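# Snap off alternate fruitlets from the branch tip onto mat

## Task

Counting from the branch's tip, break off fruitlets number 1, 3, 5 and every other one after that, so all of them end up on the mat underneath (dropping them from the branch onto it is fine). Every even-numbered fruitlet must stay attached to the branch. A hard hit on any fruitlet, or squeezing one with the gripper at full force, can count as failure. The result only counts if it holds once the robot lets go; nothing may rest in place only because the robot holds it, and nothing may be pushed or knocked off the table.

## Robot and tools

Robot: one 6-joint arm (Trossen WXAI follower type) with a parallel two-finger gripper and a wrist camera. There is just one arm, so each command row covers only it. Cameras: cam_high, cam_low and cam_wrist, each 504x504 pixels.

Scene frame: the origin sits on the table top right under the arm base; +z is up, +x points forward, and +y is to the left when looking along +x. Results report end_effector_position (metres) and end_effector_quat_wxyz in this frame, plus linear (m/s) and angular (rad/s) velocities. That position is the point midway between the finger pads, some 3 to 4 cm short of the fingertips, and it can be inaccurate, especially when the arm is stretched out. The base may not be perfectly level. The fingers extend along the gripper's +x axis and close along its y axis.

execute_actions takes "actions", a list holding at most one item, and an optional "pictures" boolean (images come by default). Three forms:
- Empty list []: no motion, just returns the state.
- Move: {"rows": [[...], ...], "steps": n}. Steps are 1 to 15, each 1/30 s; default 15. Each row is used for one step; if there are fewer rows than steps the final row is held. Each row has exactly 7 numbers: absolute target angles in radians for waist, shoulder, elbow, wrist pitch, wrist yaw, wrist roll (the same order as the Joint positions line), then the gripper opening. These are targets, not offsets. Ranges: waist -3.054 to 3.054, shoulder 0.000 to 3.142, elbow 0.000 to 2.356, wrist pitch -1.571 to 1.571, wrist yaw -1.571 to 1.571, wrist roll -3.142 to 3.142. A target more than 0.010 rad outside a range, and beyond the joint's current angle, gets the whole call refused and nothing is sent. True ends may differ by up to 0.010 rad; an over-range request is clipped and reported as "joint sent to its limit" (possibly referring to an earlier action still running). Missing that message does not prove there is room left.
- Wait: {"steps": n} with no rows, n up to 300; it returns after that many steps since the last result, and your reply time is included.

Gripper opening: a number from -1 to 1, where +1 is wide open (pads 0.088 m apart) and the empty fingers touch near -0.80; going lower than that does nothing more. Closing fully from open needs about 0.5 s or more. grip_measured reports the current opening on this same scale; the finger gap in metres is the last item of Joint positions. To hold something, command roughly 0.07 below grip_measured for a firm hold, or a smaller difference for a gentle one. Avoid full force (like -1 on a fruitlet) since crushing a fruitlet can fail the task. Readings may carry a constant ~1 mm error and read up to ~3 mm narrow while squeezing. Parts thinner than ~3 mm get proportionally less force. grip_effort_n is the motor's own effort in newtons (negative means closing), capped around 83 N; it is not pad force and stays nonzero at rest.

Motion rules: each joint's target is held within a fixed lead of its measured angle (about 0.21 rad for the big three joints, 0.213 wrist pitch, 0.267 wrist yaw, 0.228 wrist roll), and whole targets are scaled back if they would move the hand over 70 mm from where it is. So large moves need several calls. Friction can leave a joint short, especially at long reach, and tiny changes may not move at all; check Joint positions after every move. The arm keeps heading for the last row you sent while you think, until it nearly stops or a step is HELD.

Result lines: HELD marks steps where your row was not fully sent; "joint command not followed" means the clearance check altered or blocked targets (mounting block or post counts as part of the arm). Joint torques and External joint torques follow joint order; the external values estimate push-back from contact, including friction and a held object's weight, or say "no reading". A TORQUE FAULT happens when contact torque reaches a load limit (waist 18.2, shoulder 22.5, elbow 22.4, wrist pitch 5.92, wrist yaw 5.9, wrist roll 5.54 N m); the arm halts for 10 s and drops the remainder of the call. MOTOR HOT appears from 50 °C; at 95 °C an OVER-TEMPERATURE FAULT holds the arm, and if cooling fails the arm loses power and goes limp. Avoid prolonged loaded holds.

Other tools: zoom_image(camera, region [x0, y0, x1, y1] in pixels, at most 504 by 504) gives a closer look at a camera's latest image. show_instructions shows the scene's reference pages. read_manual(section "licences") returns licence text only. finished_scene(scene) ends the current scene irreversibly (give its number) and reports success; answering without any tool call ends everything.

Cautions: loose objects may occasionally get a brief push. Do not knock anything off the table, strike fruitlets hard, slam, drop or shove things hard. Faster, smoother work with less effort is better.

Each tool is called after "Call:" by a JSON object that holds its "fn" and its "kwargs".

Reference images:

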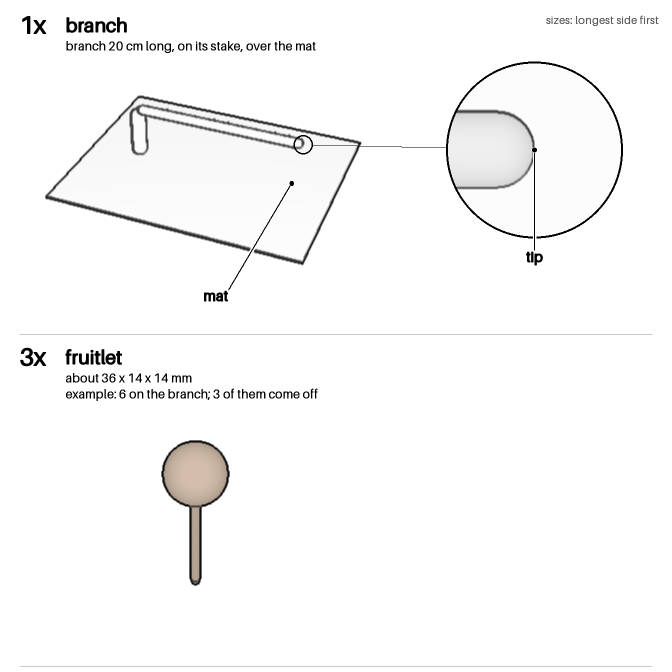

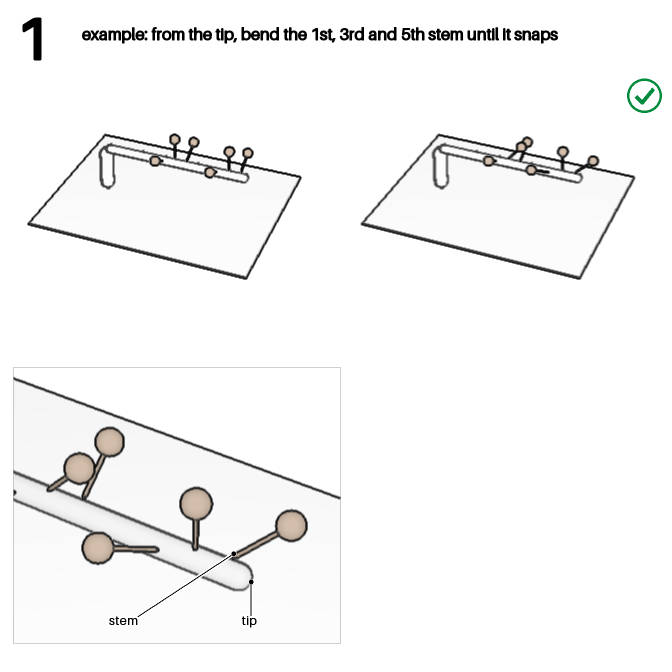

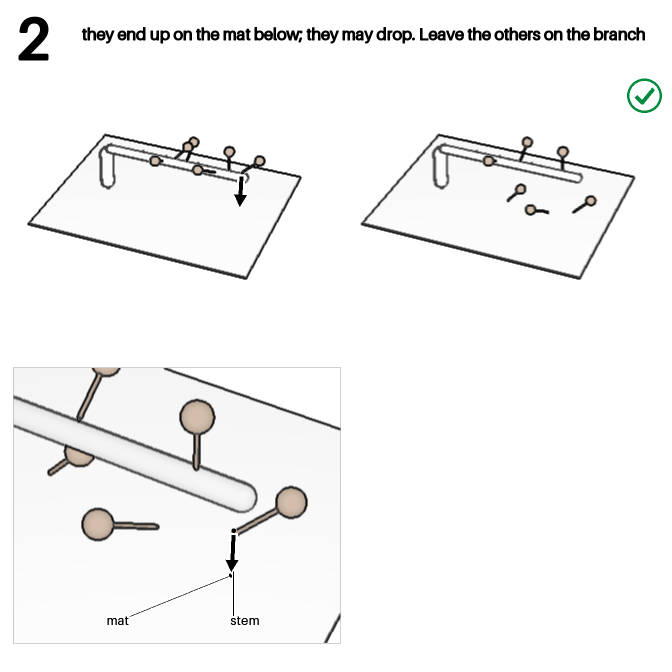

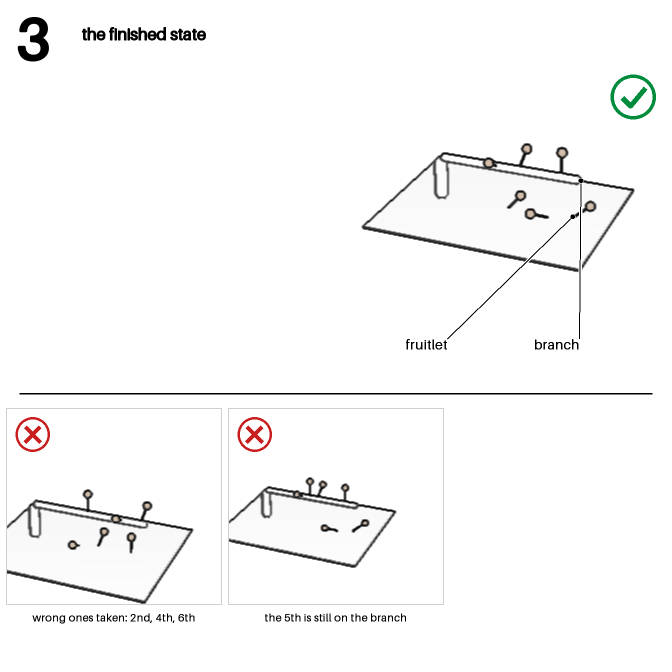

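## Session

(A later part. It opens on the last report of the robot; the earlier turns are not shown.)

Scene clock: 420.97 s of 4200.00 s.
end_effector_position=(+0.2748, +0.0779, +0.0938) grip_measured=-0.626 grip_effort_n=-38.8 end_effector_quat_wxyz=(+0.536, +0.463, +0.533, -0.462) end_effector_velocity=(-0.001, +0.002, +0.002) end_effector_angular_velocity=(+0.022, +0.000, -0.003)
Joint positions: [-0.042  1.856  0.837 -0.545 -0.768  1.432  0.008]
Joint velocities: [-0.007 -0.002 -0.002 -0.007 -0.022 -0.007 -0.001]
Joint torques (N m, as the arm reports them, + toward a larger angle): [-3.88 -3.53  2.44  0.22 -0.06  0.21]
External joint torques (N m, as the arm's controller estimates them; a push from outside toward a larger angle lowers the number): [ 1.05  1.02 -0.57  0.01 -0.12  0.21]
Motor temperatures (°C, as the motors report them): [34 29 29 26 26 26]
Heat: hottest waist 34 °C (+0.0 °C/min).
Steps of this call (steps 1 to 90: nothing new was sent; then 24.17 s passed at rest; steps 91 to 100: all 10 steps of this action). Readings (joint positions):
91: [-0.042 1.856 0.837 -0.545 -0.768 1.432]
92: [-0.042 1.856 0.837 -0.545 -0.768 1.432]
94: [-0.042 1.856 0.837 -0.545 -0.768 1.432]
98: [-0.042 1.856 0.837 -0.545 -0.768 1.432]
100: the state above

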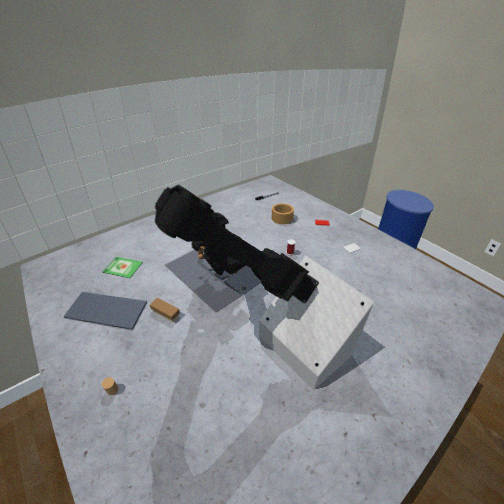

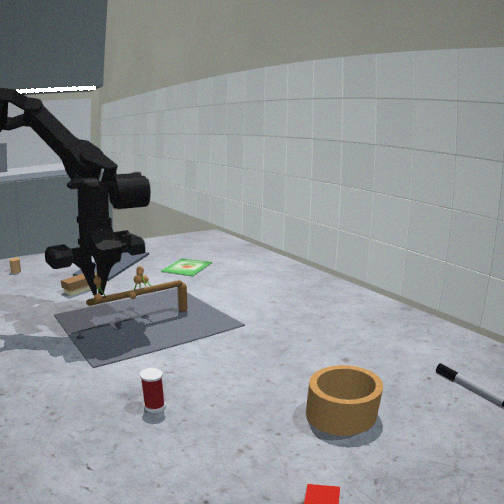

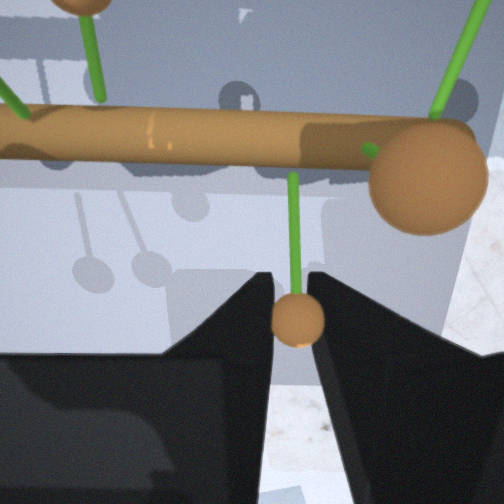

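Call:
{"fn": "execute_actions", "kwargs": {"actions": [{"rows":[[-0.048,1.85,0.845,-0.555,-0.771,1.42,-0.63],[-0.054,1.848,0.849,-0.565,-0.771,1.412,-0.63],[-0.060,1.846,0.853,-0.576,-0.771,1.404,-0.63],[-0.066,1.844,0.857,-0.587,-0.771,1.396,-0.63],[-0.072,1.842,0.861,-0.598,-0.771,1.388,-0.63],[-0.078,1.84,0.865,-0.609,-0.771,1.38,-0.63],[-0.083,1.838,0.868,-0.618,-0.771,1.373,-0.63],[-0.087,1.836,0.870,-0.626,-0.771,1.367,-0.63]],"steps":12}]}}

Scene clock: 431.00 s of 4200.00 s.
end_effector_position=(+0.2745, +0.0723, +0.1048) grip_measured=-0.628 grip_effort_n=-14.7 end_effector_quat_wxyz=(+0.534, +0.463, +0.532, -0.466) end_effector_velocity=(-0.008, -0.002, +0.006) end_effector_angular_velocity=(+0.010, +0.032, -0.003)
Joint positions: [-0.083  1.854  0.858 -0.613 -0.764  1.378  0.008]
Joint velocities: [-0.027  0.002  0.012 -0.081 -0.007 -0.066 -0.   ]
Joint torques (N m, as the arm reports them, + toward a larger angle): [-4.22 -6.39  4.47 -0.31 -0.2  -0.24]
External joint torques (N m, as the arm's controller estimates them; a push from outside toward a larger angle lowers the number): [ 0.6  -1.93  1.34 -0.49 -0.25 -0.24]
Motor temperatures (°C, as the motors report them): [34 29 29 26 26 26]
Heat: hottest waist 34 °C (+0.0 °C/min).
Steps of this call (steps 1 to 15: the robot went on to your last target; steps 16 to 90: nothing new was sent; then 6.63 s passed at rest; steps 91 to 102: all 12 steps of this action). Readings (joint positions):
91: [-0.042 1.856 0.837 -0.545 -0.768 1.432]
92: [-0.043 1.856 0.837 -0.548 -0.768 1.431]
94: [-0.049 1.856 0.841 -0.562 -0.768 1.420]
98: [-0.071 1.855 0.854 -0.597 -0.767 1.392]
102: the state above

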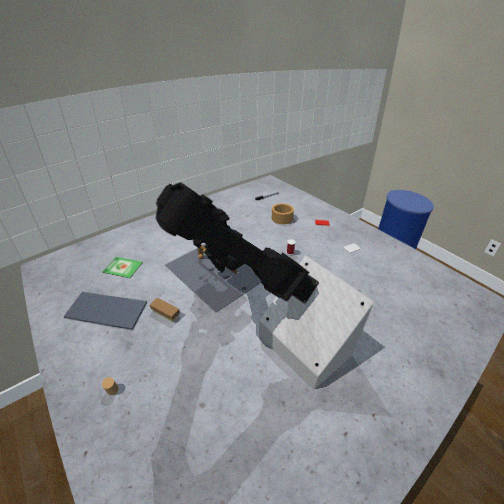

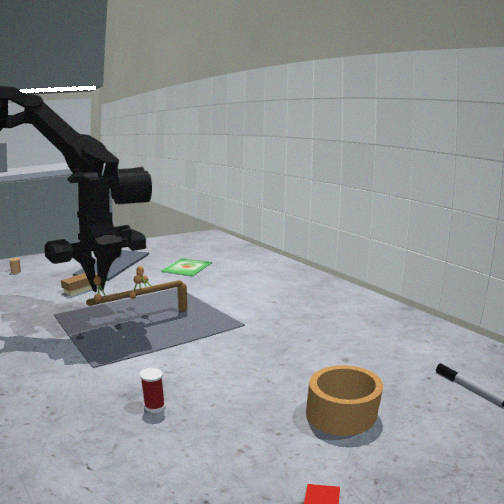

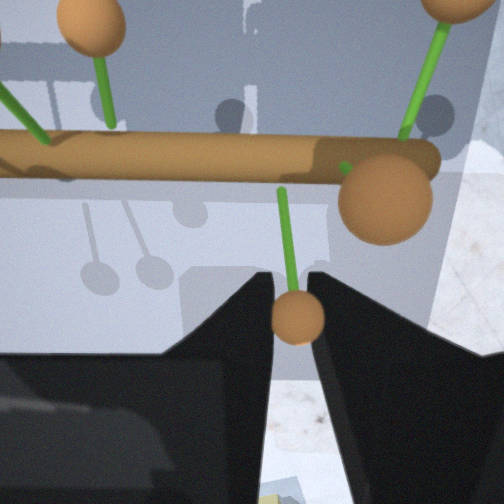

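Call:
{"fn": "execute_actions", "kwargs": {"actions": [{"rows":[[-0.092,1.834,0.873,-0.632,-0.771,1.36,-0.63],[-0.097,1.833,0.876,-0.640,-0.771,1.354,-0.63],[-0.102,1.832,0.879,-0.648,-0.771,1.348,-0.63],[-0.107,1.831,0.882,-0.656,-0.771,1.342,-0.63],[-0.112,1.830,0.885,-0.664,-0.771,1.336,-0.63],[-0.117,1.830,0.888,-0.673,-0.771,1.328,-0.63],[-0.123,1.830,0.890,-0.683,-0.771,1.32,-0.63]],"steps":12}]}}

Scene clock: 441.00 s of 4200.00 s.
end_effector_position=(+0.2774, +0.0721, +0.1186) grip_measured=-0.628 grip_effort_n=-14.2 end_effector_quat_wxyz=(+0.539, +0.465, +0.532, -0.460) end_effector_velocity=(-0.005, +0.000, +0.005) end_effector_angular_velocity=(+0.025, +0.016, +0.004)
Joint positions: [-0.12   1.837  0.884 -0.676 -0.768  1.33   0.008]
Joint velocities: [-0.022  0.002  0.007 -0.051 -0.022 -0.051 -0.   ]
Joint torques (N m, as the arm reports them, + toward a larger angle): [-4.18 -5.22  4.14 -0.08 -0.06 -0.23]
External joint torques (N m, as the arm's controller estimates them; a push from outside toward a larger angle lowers the number): [ 0.66 -1.    0.95 -0.27 -0.13 -0.23]
Motor temperatures (°C, as the motors report them): [34 30 29 26 26 26]
Heat: hottest waist 34 °C (+0.0 °C/min).
Steps of this call (steps 1 to 15: the robot went on to your last target; steps 16 to 90: nothing new was sent; then 6.60 s passed at rest; steps 91 to 102: all 12 steps of this action). Readings (joint positions):
91: [-0.085 1.854 0.861 -0.621 -0.762 1.371]
92: [-0.086 1.854 0.862 -0.623 -0.761 1.368]
94: [-0.092 1.854 0.865 -0.633 -0.759 1.360]
98: [-0.111 1.844 0.875 -0.666 -0.768 1.339]
102: the state above

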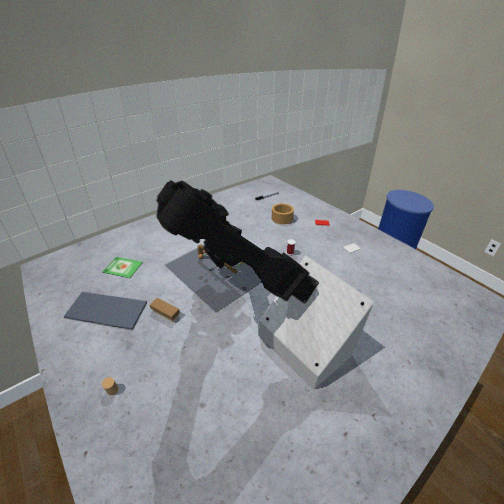

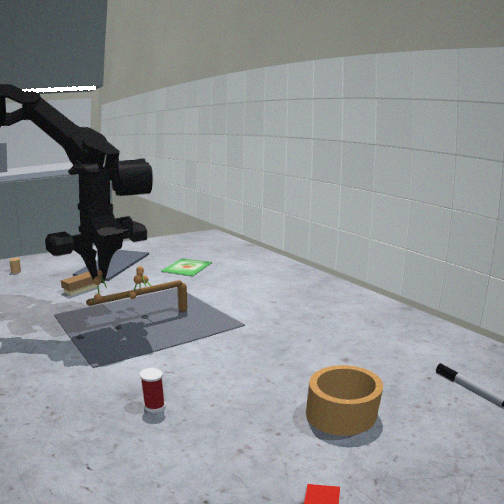

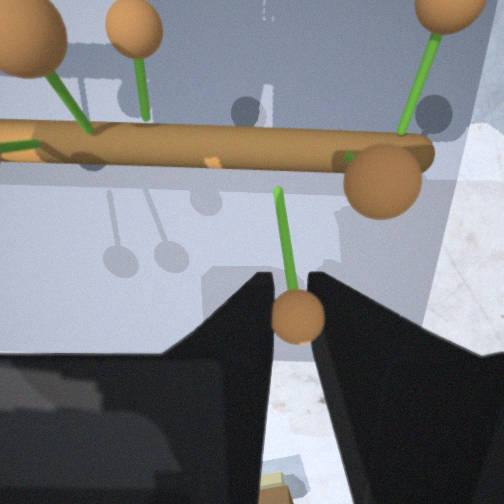

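Call:
{"fn": "execute_actions", "kwargs": {"actions": [{"rows":[[-0.10,1.837,0.90,-0.674,-0.768,1.36,-0.63],[-0.075,1.838,0.92,-0.67,-0.768,1.39,-0.63],[-0.05,1.839,0.94,-0.666,-0.767,1.42,-0.63],[-0.027,1.839,0.961,-0.662,-0.766,1.458,-0.63],[-0.005,1.867,0.968,-0.62,-0.765,1.48,-0.63],[0.017,1.895,0.975,-0.58,-0.764,1.505,-0.63],[0.04,1.924,0.982,-0.54,-0.762,1.53,-0.63],[0.062,1.952,0.989,-0.50,-0.761,1.555,-0.63],[0.084,1.981,0.996,-0.46,-0.76,1.58,-0.63],[0.106,2.012,1.000,-0.42,-0.758,1.60,-0.63]],"steps":15}]}}

Scene clock: 464.67 s of 4200.00 s.
end_effector_position=(+0.3175, +0.1001, +0.0599) grip_measured=-0.628 grip_effort_n=-14.2 end_effector_quat_wxyz=(+0.547, +0.452, +0.535, -0.458) end_effector_velocity=(+0.078, +0.004, -0.009) end_effector_angular_velocity=(+0.098, -0.263, +0.152)
Joint positions: [ 0.088  1.987  0.991 -0.444 -0.744  1.582  0.008]
Joint velocities: [-0.022  0.085  0.042  0.403 -0.051  0.081 -0.   ]
Joint torques (N m, as the arm reports them, + toward a larger angle): [-3.5  -3.88  3.5   0.24 -0.4   0.19]
External joint torques (N m, as the arm's controller estimates them; a push from outside toward a larger angle lowers the number): [ 1.59  2.11  0.36  0.08 -0.44  0.17]
Motor temperatures (°C, as the motors report them): [35 30 29 26 26 26]
Heat: hottest waist 35 °C (+1.0 °C/min).
Steps of this call (steps 1 to 15: the robot went on to your last target; steps 16 to 90: nothing new was sent; then 20.17 s passed at rest; steps 91 to 105: all 15 steps of this action). Readings (joint positions):
91: [-0.119 1.837 0.885 -0.681 -0.768 1.328]
92: [-0.113 1.837 0.890 -0.681 -0.768 1.341]
94: [-0.086 1.837 0.909 -0.676 -0.768 1.384]
98: [-0.001 1.877 0.964 -0.581 -0.768 1.481]
105: the state above

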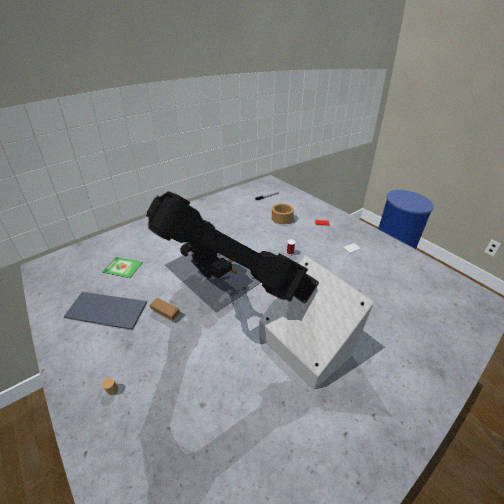

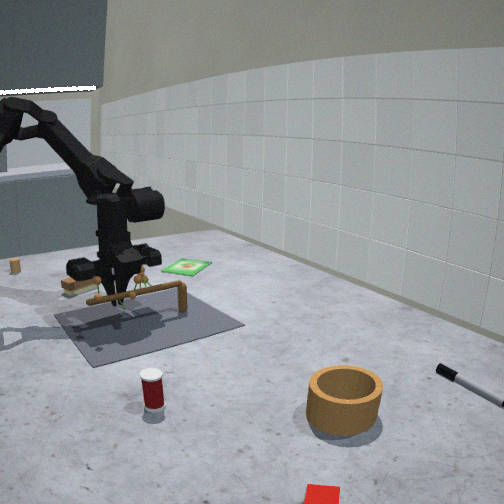

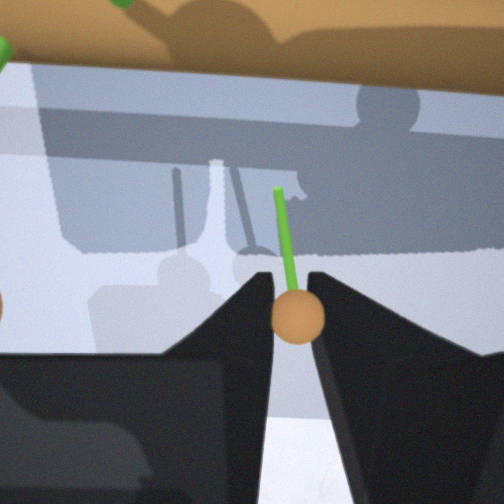

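Call:
{"fn": "execute_actions", "kwargs": {"actions": [{"rows":[[0.1,2.0,1.0,-0.42,-0.758,1.60,-0.3]],"steps":8}]}}

Scene clock: 471.60 s of 4200.00 s.
end_effector_position=(+0.3240, +0.1024, +0.0593) grip_measured=-0.331 grip_effort_n=14.2 end_effector_quat_wxyz=(+0.553, +0.455, +0.535, -0.449) end_effector_velocity=(-0.004, -0.001, +0.002) end_effector_angular_velocity=(+0.004, +0.012, -0.013)
Joint positions: [ 0.09   1.994  1.001 -0.42  -0.747  1.593  0.023]
Joint velocities: [-0.007 -0.002 -0.002 -0.022 -0.007 -0.007  0.014]
Joint torques (N m, as the arm reports them, + toward a larger angle): [-4.   -4.8   2.88  0.09 -0.31  0.24]
External joint torques (N m, as the arm's controller estimates them; a push from outside toward a larger angle lowers the number): [ 1.8   0.82  0.16 -0.13 -0.39  0.24]
Motor temperatures (°C, as the motors report them): [35 30 29 26 26 26]
Heat: hottest waist 35 °C (+1.0 °C/min).
Steps of this call (steps 1 to 30: the robot went on to your last target; steps 31 to 90: nothing new was sent; then 3.67 s passed at rest; steps 91 to 98: all 8 steps of this action). Readings (joint positions):
91: [0.090 1.994 1.001 -0.420 -0.747 1.593]
92: [0.090 1.994 1.001 -0.420 -0.747 1.593]
94: [0.090 1.994 1.001 -0.420 -0.747 1.593]
98: the state above

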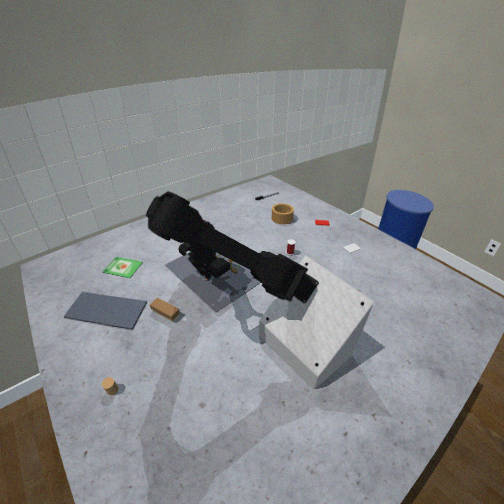

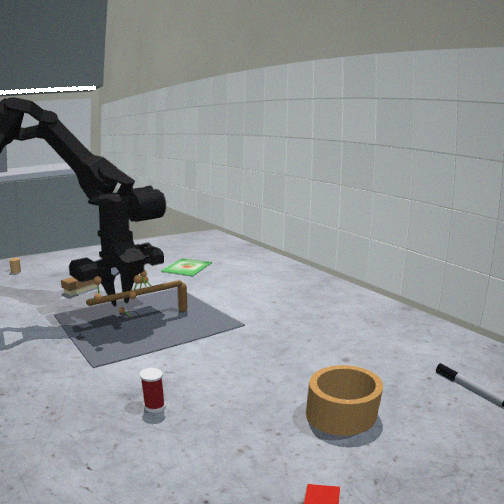

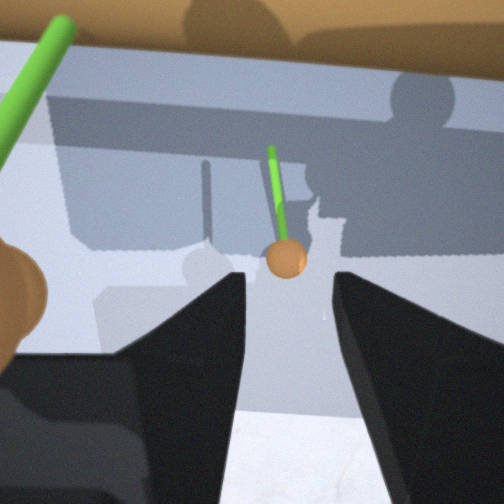

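Call:
{"fn": "execute_actions", "kwargs": {"actions": [{"rows":[[0.075,1.98,1.01,-0.46,-0.752,1.58,-0.3],[0.06,1.966,1.02,-0.50,-0.755,1.56,-0.3],[0.045,1.955,1.03,-0.54,-0.758,1.54,-0.3],[0.03,1.944,1.04,-0.58,-0.76,1.52,-0.3],[0.015,1.933,1.05,-0.62,-0.762,1.5,-0.3],[0,1.922,1.06,-0.66,-0.764,1.48,-0.3],[-0.015,1.911,1.07,-0.70,-0.766,1.46,-0.3],[-0.03,1.90,1.08,-0.74,-0.768,1.44,-0.3],[-0.046,1.89,1.09,-0.775,-0.769,1.42,-0.3],[-0.062,1.875,1.098,-0.804,-0.77,1.40,-0.3]],"steps":15}]}}

Scene clock: 485.07 s of 4200.00 s.
end_effector_position=(+0.3168, +0.1035, +0.1277) grip_measured=-0.303 grip_effort_n=14.2 end_effector_quat_wxyz=(+0.537, +0.464, +0.531, -0.463) end_effector_velocity=(-0.014, +0.010, +0.027) end_effector_angular_velocity=(+0.023, +0.043, +0.004)
Joint positions: [-0.058  1.884  1.091 -0.782 -0.766  1.417  0.024]
Joint velocities: [-0.046 -0.051  0.042 -0.198 -0.022 -0.11  -0.   ]
Joint torques (N m, as the arm reports them, + toward a larger angle): [-4.56 -5.52  4.01 -0.11 -0.07 -0.26]
External joint torques (N m, as the arm's controller estimates them; a push from outside toward a larger angle lowers the number): [ 0.67 -0.9   0.85 -0.26 -0.14 -0.26]
Motor temperatures (°C, as the motors report them): [35 30 29 26 26 26]
Heat: hottest waist 35 °C (+1.0 °C/min).
Steps of this call (steps 1 to 15: the robot went on to your last target; steps 16 to 90: nothing new was sent; then 9.97 s passed at rest; steps 91 to 105: all 15 steps of this action). Readings (joint positions):
91: [0.088 1.993 1.002 -0.425 -0.747 1.593]
92: [0.084 1.991 1.006 -0.444 -0.751 1.590]
94: [0.069 1.983 1.013 -0.500 -0.754 1.566]
98: [0.014 1.945 1.044 -0.637 -0.759 1.497]
105: the state above

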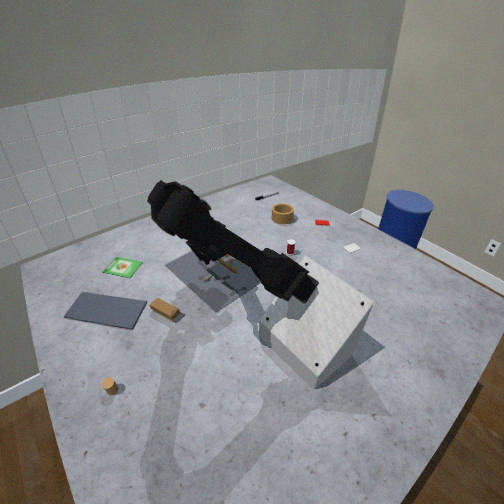

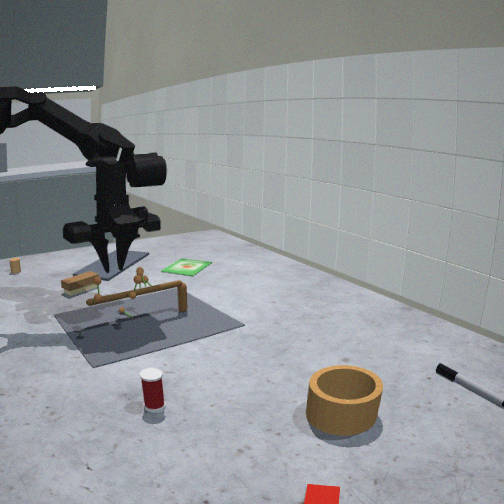

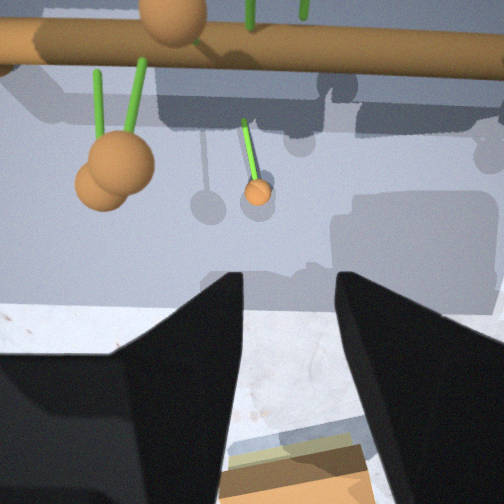

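Call:
{"fn": "execute_actions", "kwargs": {"actions": [{"rows":[[-0.08,1.87,1.11,-0.84,-0.768,1.3,-0.3],[-0.10,1.86,1.13,-0.89,-0.767,1.2,-0.3],[-0.125,1.85,1.155,-0.95,-0.766,1.1,-0.3],[-0.13,1.88,1.18,-0.955,-0.765,1.0,-0.3],[-0.135,1.91,1.205,-0.955,-0.765,0.9,-0.3],[-0.14,1.94,1.23,-0.955,-0.764,0.8,-0.3],[-0.145,1.97,1.255,-0.955,-0.764,0.7,-0.3],[-0.15,2.0,1.28,-0.955,-0.763,0.6,-0.3],[-0.155,2.03,1.305,-0.955,-0.763,0.5,-0.3],[-0.162,2.06,1.33,-0.955,-0.762,0.4,-0.3],[-0.169,2.092,1.352,-0.955,-0.762,-0.313,-0.3]],"steps":15}], "pictures": false}}

Call:
{"fn": "execute_actions", "kwargs": {"actions": [{"rows":[[-0.169,2.092,1.352,-0.955,-0.762,-0.32,-0.3]],"steps":15}]}}

Scene clock: 582.87 s of 4200.00 s.
end_effector_position=(+0.3557, +0.0714, +0.1500) grip_measured=-0.303 grip_effort_n=13.3 end_effector_quat_wxyz=(+0.659, +0.256, +0.660, -0.256) end_effector_velocity=(-0.002, -0.056, -0.033) end_effector_angular_velocity=(+0.039, +0.130, +1.536)
Joint positions: [-0.165  2.066  1.326 -0.951 -0.764  0.568  0.024]
Joint velocities: [-0.051  0.247  0.076 -0.066 -0.007 -1.736 -0.   ]
Joint torques (N m, as the arm reports them, + toward a larger angle): [-5.28 -5.5   5.69 -0.01  0.05 -0.26]
External joint torques (N m, as the arm's controller estimates them; a push from outside toward a larger angle lowers the number): [ 0.78  1.34  1.27 -0.24  0.1  -0.25]
Motor temperatures (°C, as the motors report them): [37 32 30 25 26 26]
Heat: hottest waist 37 °C (+1.0 °C/min).
Steps of this call (steps 1 to 30: the robot went on to your last target; steps 31 to 90: nothing new was sent; then 94.30 s passed at rest; steps 91 to 105: all 15 steps of this action). Readings (joint positions):
91: [-0.061 1.884 1.094 -0.811 -0.767 1.381]
92: [-0.066 1.883 1.099 -0.831 -0.767 1.336]
94: [-0.089 1.881 1.121 -0.891 -0.767 1.219]
98: [-0.132 1.920 1.213 -0.933 -0.767 0.982]
105: the state above

Scene clock: 583.37 s of 4200.00 s.
end_effector_position=(+0.3600, +0.0702, +0.1503) grip_measured=-0.303 grip_effort_n=12.8 end_effector_quat_wxyz=(+0.707, -0.027, +0.706, +0.027) end_effector_velocity=(-0.004, +0.000, +0.002) end_effector_angular_velocity=(+0.009, +0.009, +0.690)
Joint positions: [-0.167  2.08   1.344 -0.953 -0.763 -0.248  0.024]
Joint velocities: [-0.007 -0.002 -0.002 -0.022 -0.007 -0.711 -0.   ]
Joint torques (N m, as the arm reports them, + toward a larger angle): [-5.56 -4.57  4.95 -0.03  0.03 -0.26]
External joint torques (N m, as the arm's controller estimates them; a push from outside toward a larger angle lowers the number): [ 0.95  1.38  1.12 -0.25  0.05 -0.23]
Motor temperatures (°C, as the motors report them): [37 32 30 25 26 26]
Heat: hottest waist 37 °C (+1.0 °C/min).
Steps of this call (steps 1 to 15: all 15 steps of this action). Readings (joint positions):
1: [-0.166 2.072 1.328 -0.952 -0.763 0.509]
2: [-0.167 2.076 1.331 -0.952 -0.763 0.451]
4: [-0.167 2.078 1.337 -0.952 -0.763 0.332]
8: [-0.167 2.078 1.344 -0.952 -0.763 0.094]
15: the state above

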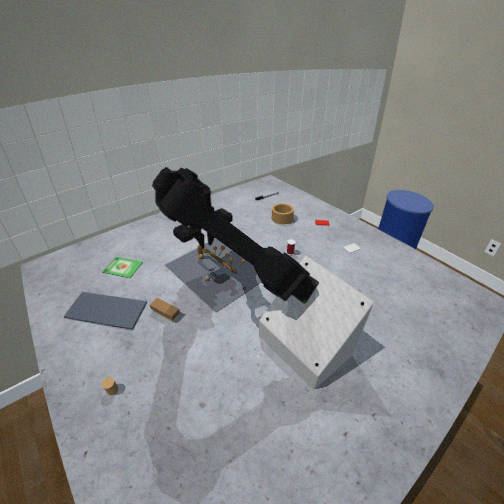

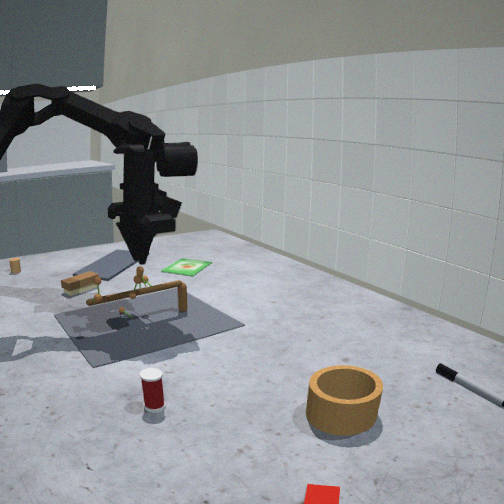

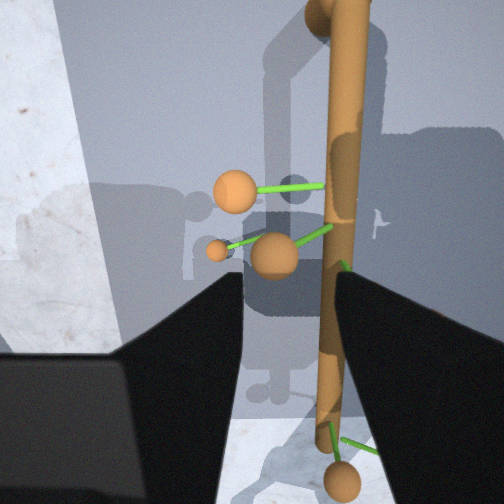

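Call:
{"fn": "execute_actions", "kwargs": {"actions": [{"rows":[[-0.162,2.10,1.37,-0.96,-0.764,-0.30,-0.35],[-0.156,2.108,1.39,-0.968,-0.765,-0.29,-0.4],[-0.15,2.115,1.405,-0.974,-0.765,-0.287,-0.42],[-0.147,2.119,1.418,-0.978,-0.765,-0.287,-0.42]],"steps":12}]}}

Scene clock: 637.57 s of 4200.00 s.
end_effector_position=(+0.3722, +0.0771, +0.1506) grip_measured=-0.413 grip_effort_n=-16.5 end_effector_quat_wxyz=(+0.706, -0.053, +0.705, +0.052) end_effector_velocity=(-0.003, -0.004, -0.002) end_effector_angular_velocity=(-0.004, +0.022, -0.031)
Joint positions: [-0.15   2.105  1.409 -0.975 -0.763 -0.294  0.019]
Joint velocities: [-0.002  0.017  0.007 -0.022  0.007  0.007 -0.002]
Joint torques (N m, as the arm reports them, + toward a larger angle): [-5.41 -4.73  4.99 -0.04 -0.09  0.2 ]
External joint torques (N m, as the arm's controller estimates them; a push from outside toward a larger angle lowers the number): [ 1.29  1.35  1.19 -0.25 -0.08  0.2 ]
Motor temperatures (°C, as the motors report them): [39 31 31 25 26 26]
Heat: hottest waist 39 °C (+2.0 °C/min).
Steps of this call (steps 1 to 30: the robot went on to your last target; steps 31 to 90: nothing new was sent; then 50.80 s passed at rest; steps 91 to 102: all 12 steps of this action). Readings (joint positions):
91: [-0.167 2.082 1.348 -0.956 -0.763 -0.313]
92: [-0.166 2.085 1.355 -0.959 -0.763 -0.312]
94: [-0.162 2.095 1.376 -0.965 -0.763 -0.304]
98: [-0.152 2.103 1.403 -0.972 -0.763 -0.296]
102: the state above

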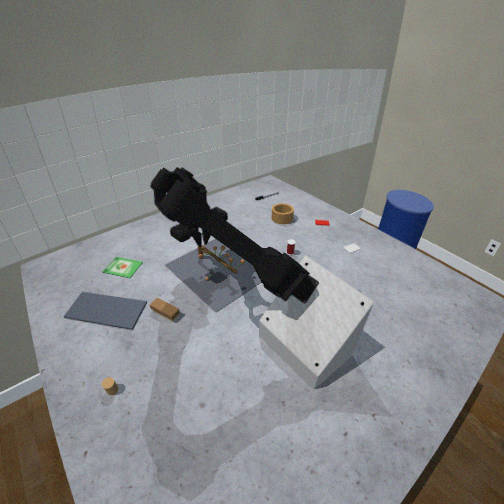

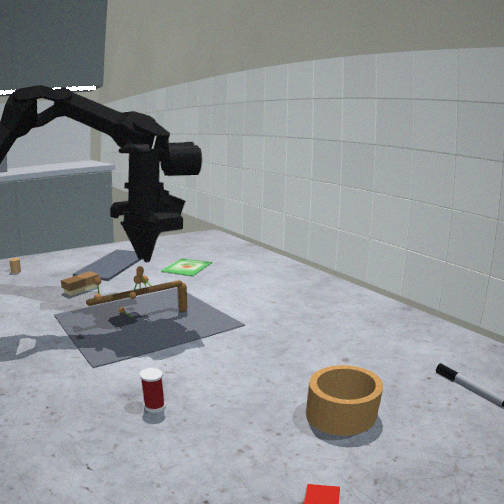

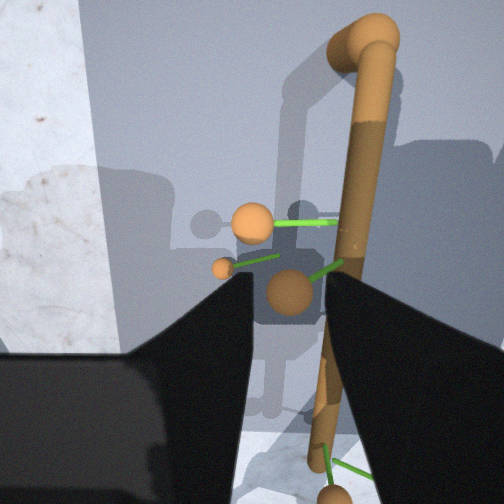

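Call:
{"fn": "execute_actions", "kwargs": {"actions": [{"rows":[[-0.143,2.122,1.40,-0.96,-0.766,-0.28,-0.42],[-0.137,2.125,1.394,-0.945,-0.766,-0.27,-0.42],[-0.131,2.128,1.388,-0.93,-0.766,-0.26,-0.42],[-0.125,2.131,1.382,-0.916,-0.767,-0.25,-0.42],[-0.119,2.134,1.376,-0.902,-0.767,-0.242,-0.42],[-0.113,2.137,1.370,-0.889,-0.767,-0.233,-0.42],[-0.107,2.14,1.365,-0.876,-0.768,-0.225,-0.42]],"steps":13}]}}

Scene clock: 655.93 s of 4200.00 s.
end_effector_position=(+0.3732, +0.0762, +0.1280) grip_measured=-0.417 grip_effort_n=-16.5 end_effector_quat_wxyz=(+0.704, -0.051, +0.707, +0.048) end_effector_velocity=(+0.004, -0.002, -0.002) end_effector_angular_velocity=(+0.005, -0.029, -0.013)
Joint positions: [-0.108  2.129  1.373 -0.884 -0.764 -0.235  0.019]
Joint velocities: [-0.002 -0.002 -0.017  0.051 -0.007  0.037 -0.   ]
Joint torques (N m, as the arm reports them, + toward a larger angle): [-5.56 -5.09  3.21  0.26 -0.16  0.21]
External joint torques (N m, as the arm's controller estimates them; a push from outside toward a larger angle lowers the number): [ 1.41  1.46 -0.66  0.01 -0.15  0.2 ]
Motor temperatures (°C, as the motors report them): [39 31 31 25 26 26]
Heat: hottest waist 39 °C (+1.0 °C/min).
Steps of this call (steps 1 to 15: the robot went on to your last target; steps 16 to 90: nothing new was sent; then 14.93 s passed at rest; steps 91 to 103: all 13 steps of this action). Readings (joint positions):
91: [-0.149 2.107 1.410 -0.975 -0.763 -0.291]
92: [-0.149 2.108 1.410 -0.970 -0.763 -0.288]
94: [-0.143 2.111 1.405 -0.947 -0.763 -0.275]
98: [-0.121 2.121 1.385 -0.903 -0.764 -0.247]
103: the state above

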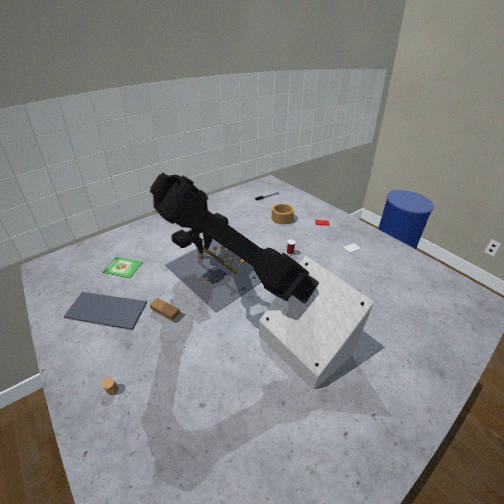

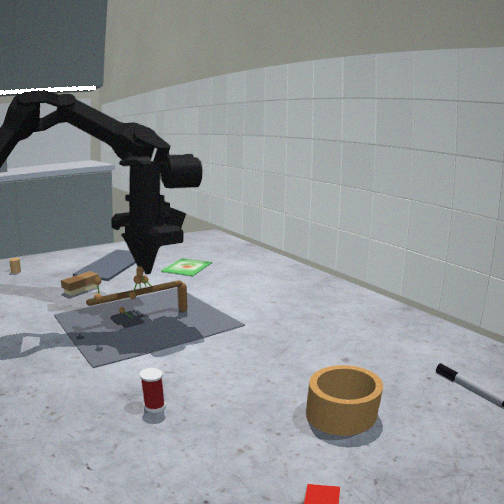

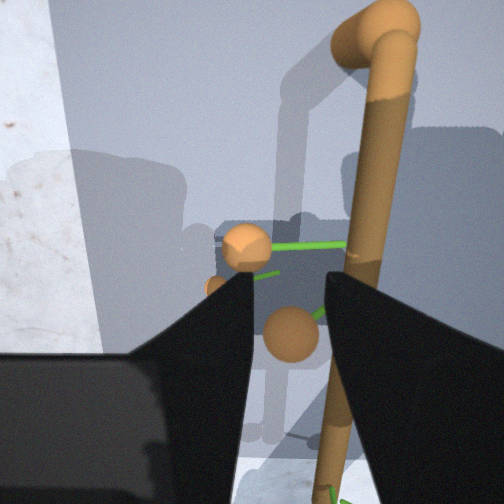

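Call:
{"fn": "execute_actions", "kwargs": {"actions": [{"rows":[[-0.107,2.14,1.365,-0.876,-0.768,-0.225,-0.47],[-0.107,2.14,1.365,-0.876,-0.768,-0.225,-0.5],[-0.107,2.14,1.365,-0.876,-0.768,-0.225,-0.53],[-0.107,2.14,1.365,-0.876,-0.768,-0.225,-0.56],[-0.107,2.14,1.365,-0.876,-0.768,-0.225,-0.58],[-0.107,2.14,1.365,-0.876,-0.768,-0.225,-0.6],[-0.107,2.14,1.365,-0.876,-0.768,-0.225,-0.61],[-0.107,2.14,1.365,-0.876,-0.768,-0.225,-0.625]],"steps":15}]}}

Scene clock: 667.80 s of 4200.00 s.
end_effector_position=(+0.3741, +0.0762, +0.1280) grip_measured=-0.617 grip_effort_n=-16.5 end_effector_quat_wxyz=(+0.705, -0.051, +0.706, +0.048) end_effector_velocity=(-0.007, +0.003, -0.000) end_effector_angular_velocity=(+0.010, +0.027, -0.002)
Joint positions: [-0.108  2.129  1.373 -0.878 -0.765 -0.231  0.009]
Joint velocities: [ 0.002 -0.002 -0.002 -0.037 -0.007 -0.022 -0.003]
Joint torques (N m, as the arm reports them, + toward a larger angle): [-5.54 -5.01  3.1   0.24 -0.14  0.21]
External joint torques (N m, as the arm's controller estimates them; a push from outside toward a larger angle lowers the number): [ 1.21  1.32 -0.59  0.04 -0.12  0.21]
Motor temperatures (°C, as the motors report them): [39 31 30 25 26 26]
Heat: hottest waist 39 °C (+1.0 °C/min).
Steps of this call (steps 1 to 15: the robot went on to your last target; steps 16 to 90: nothing new was sent; then 8.37 s passed at rest; steps 91 to 105: all 15 steps of this action). Readings (joint positions):
91: [-0.108 2.129 1.373 -0.878 -0.765 -0.231]
92: [-0.108 2.129 1.373 -0.878 -0.765 -0.231]
94: [-0.108 2.129 1.373 -0.878 -0.765 -0.231]
98: [-0.108 2.129 1.373 -0.878 -0.765 -0.231]
105: the state above

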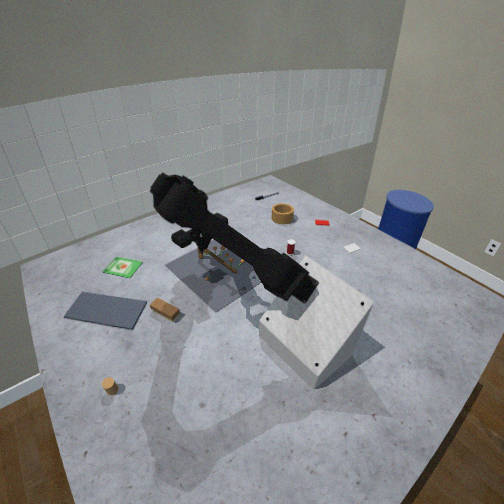

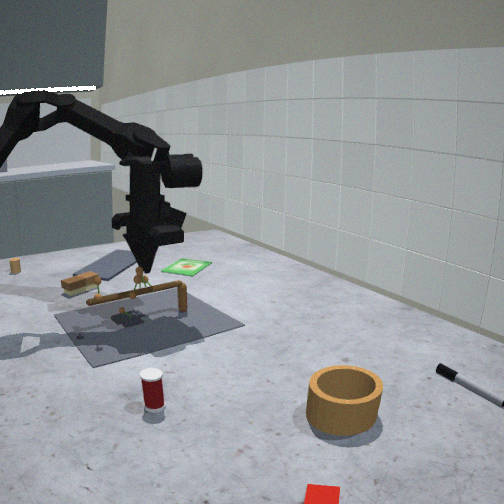

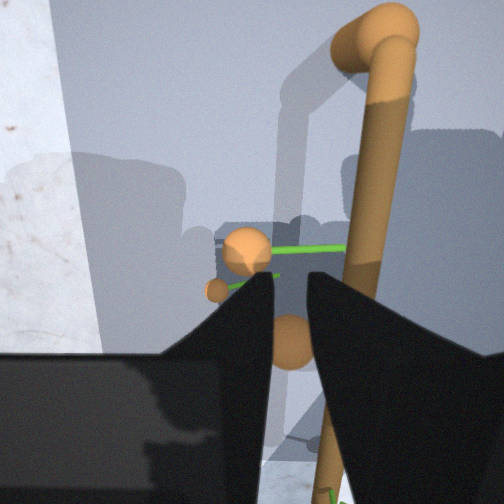

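Call:
{"fn": "execute_actions", "kwargs": {"actions": [{"rows":[[-0.107,2.14,1.365,-0.876,-0.768,-0.225,-0.63]],"steps":8}]}}

Scene clock: 672.97 s of 4200.00 s.
end_effector_position=(+0.3741, +0.0762, +0.1280) grip_measured=-0.627 grip_effort_n=-16.5 end_effector_quat_wxyz=(+0.705, -0.051, +0.706, +0.048) end_effector_velocity=(-0.004, +0.004, +0.002) end_effector_angular_velocity=(+0.023, +0.009, -0.006)
Joint positions: [-0.108  2.129  1.373 -0.878 -0.765 -0.231  0.008]
Joint velocities: [-0.002 -0.007 -0.002 -0.022 -0.022 -0.007 -0.001]
Joint torques (N m, as the arm reports them, + toward a larger angle): [-5.53 -5.01  3.08  0.24 -0.14  0.21]
External joint torques (N m, as the arm's controller estimates them; a push from outside toward a larger angle lowers the number): [ 1.22  1.4  -0.67  0.01 -0.12  0.21]
Motor temperatures (°C, as the motors report them): [39 31 30 25 26 26]
Heat: hottest waist 39 °C (+1.0 °C/min).
Steps of this call (steps 1 to 15: the robot went on to your last target; steps 16 to 90: nothing new was sent; then 1.90 s passed at rest; steps 91 to 98: all 8 steps of this action). Readings (joint positions):
91: [-0.108 2.129 1.373 -0.878 -0.765 -0.231]
92: [-0.108 2.129 1.373 -0.878 -0.765 -0.231]
94: [-0.108 2.129 1.373 -0.878 -0.765 -0.231]
98: the state above

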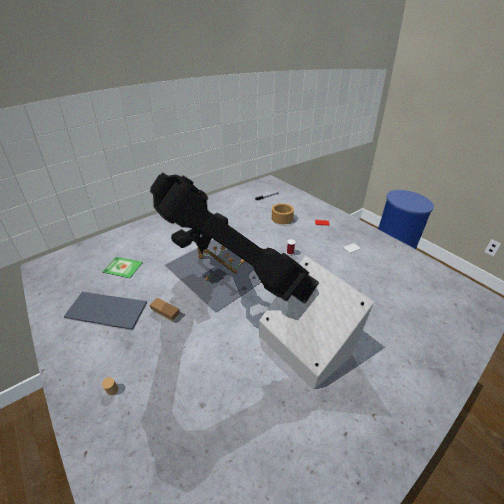

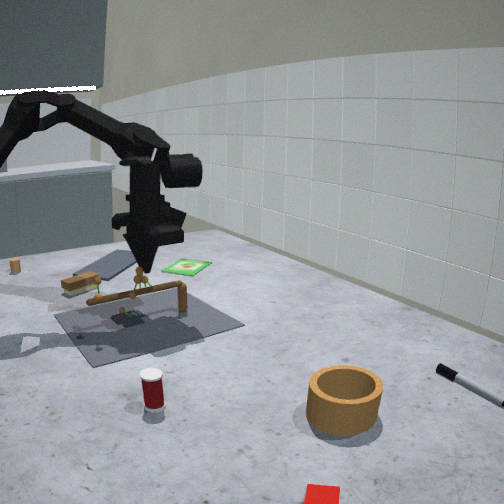

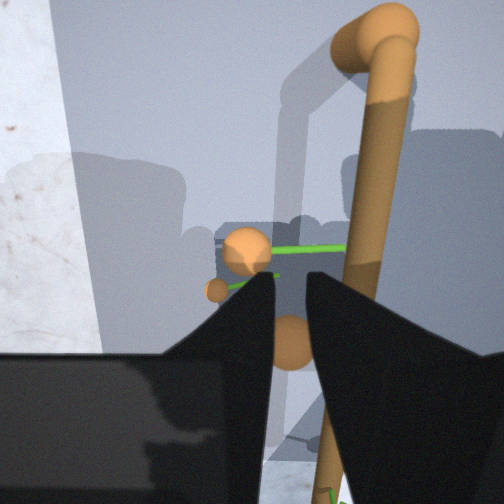

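Call:
{"fn": "execute_actions", "kwargs": {"actions": [{"rows":[[-0.107,2.14,1.365,-0.876,-0.768,-0.225,-0.45],[-0.107,2.14,1.365,-0.876,-0.768,-0.225,-0.45],[-0.107,2.14,1.365,-0.876,-0.768,-0.225,-0.45],[-0.107,2.14,1.365,-0.876,-0.768,-0.225,-0.45],[-0.107,2.14,1.365,-0.876,-0.768,-0.225,-0.45],[-0.107,2.125,1.358,-0.873,-0.768,-0.225,-0.45],[-0.107,2.115,1.352,-0.87,-0.768,-0.225,-0.45],[-0.107,2.108,1.345,-0.867,-0.768,-0.225,-0.45],[-0.107,2.104,1.341,-0.866,-0.768,-0.225,-0.45]],"steps":15}]}}

Scene clock: 684.43 s of 4200.00 s.
end_effector_position=(+0.3696, +0.0755, +0.1268) grip_measured=-0.454 grip_effort_n=14.2 end_effector_quat_wxyz=(+0.704, -0.050, +0.706, +0.048) end_effector_velocity=(-0.002, +0.010, +0.008) end_effector_angular_velocity=(+0.006, -0.015, +0.024)
Joint positions: [-0.108  2.119  1.35  -0.869 -0.765 -0.231  0.017]
Joint velocities: [ 0.002 -0.042 -0.012 -0.007 -0.007 -0.007  0.001]
Joint torques (N m, as the arm reports them, + toward a larger angle): [-5.48 -7.43  3.06  0.24 -0.14  0.21]
External joint torques (N m, as the arm's controller estimates them; a push from outside toward a larger angle lowers the number): [ 1.15 -1.11 -0.67  0.02 -0.11  0.21]
Motor temperatures (°C, as the motors report them): [39 31 30 25 26 26]
Heat: hottest waist 39 °C (+0.0 °C/min).
Steps of this call (steps 1 to 15: the robot went on to your last target; steps 16 to 90: nothing new was sent; then 7.97 s passed at rest; steps 91 to 105: all 15 steps of this action). Readings (joint positions):
91: [-0.108 2.129 1.373 -0.878 -0.765 -0.231]
92: [-0.108 2.129 1.373 -0.878 -0.765 -0.231]
94: [-0.108 2.129 1.373 -0.878 -0.765 -0.231]
98: [-0.108 2.128 1.366 -0.874 -0.765 -0.231]
105: the state above

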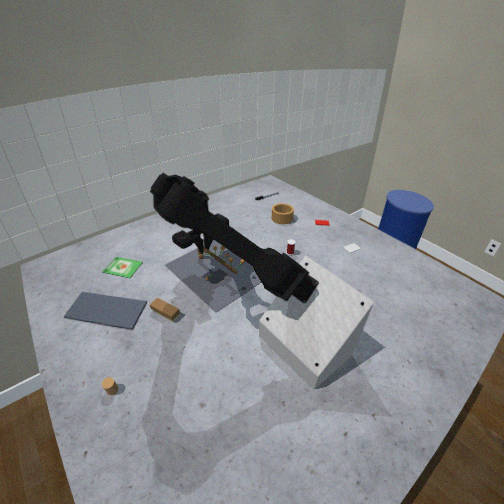

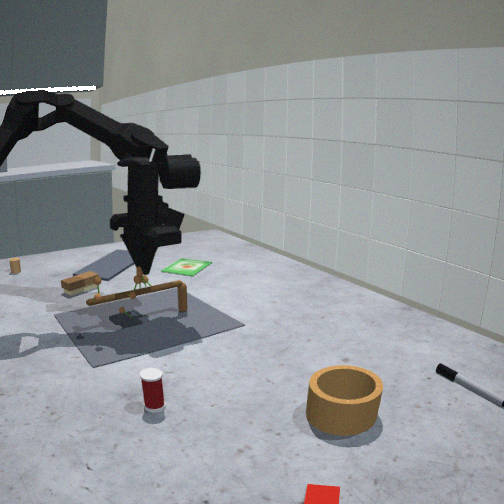

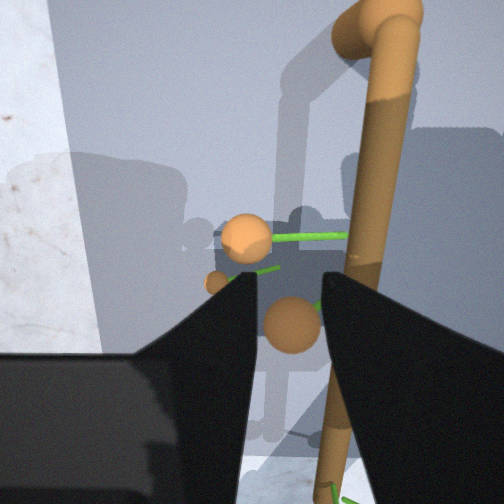

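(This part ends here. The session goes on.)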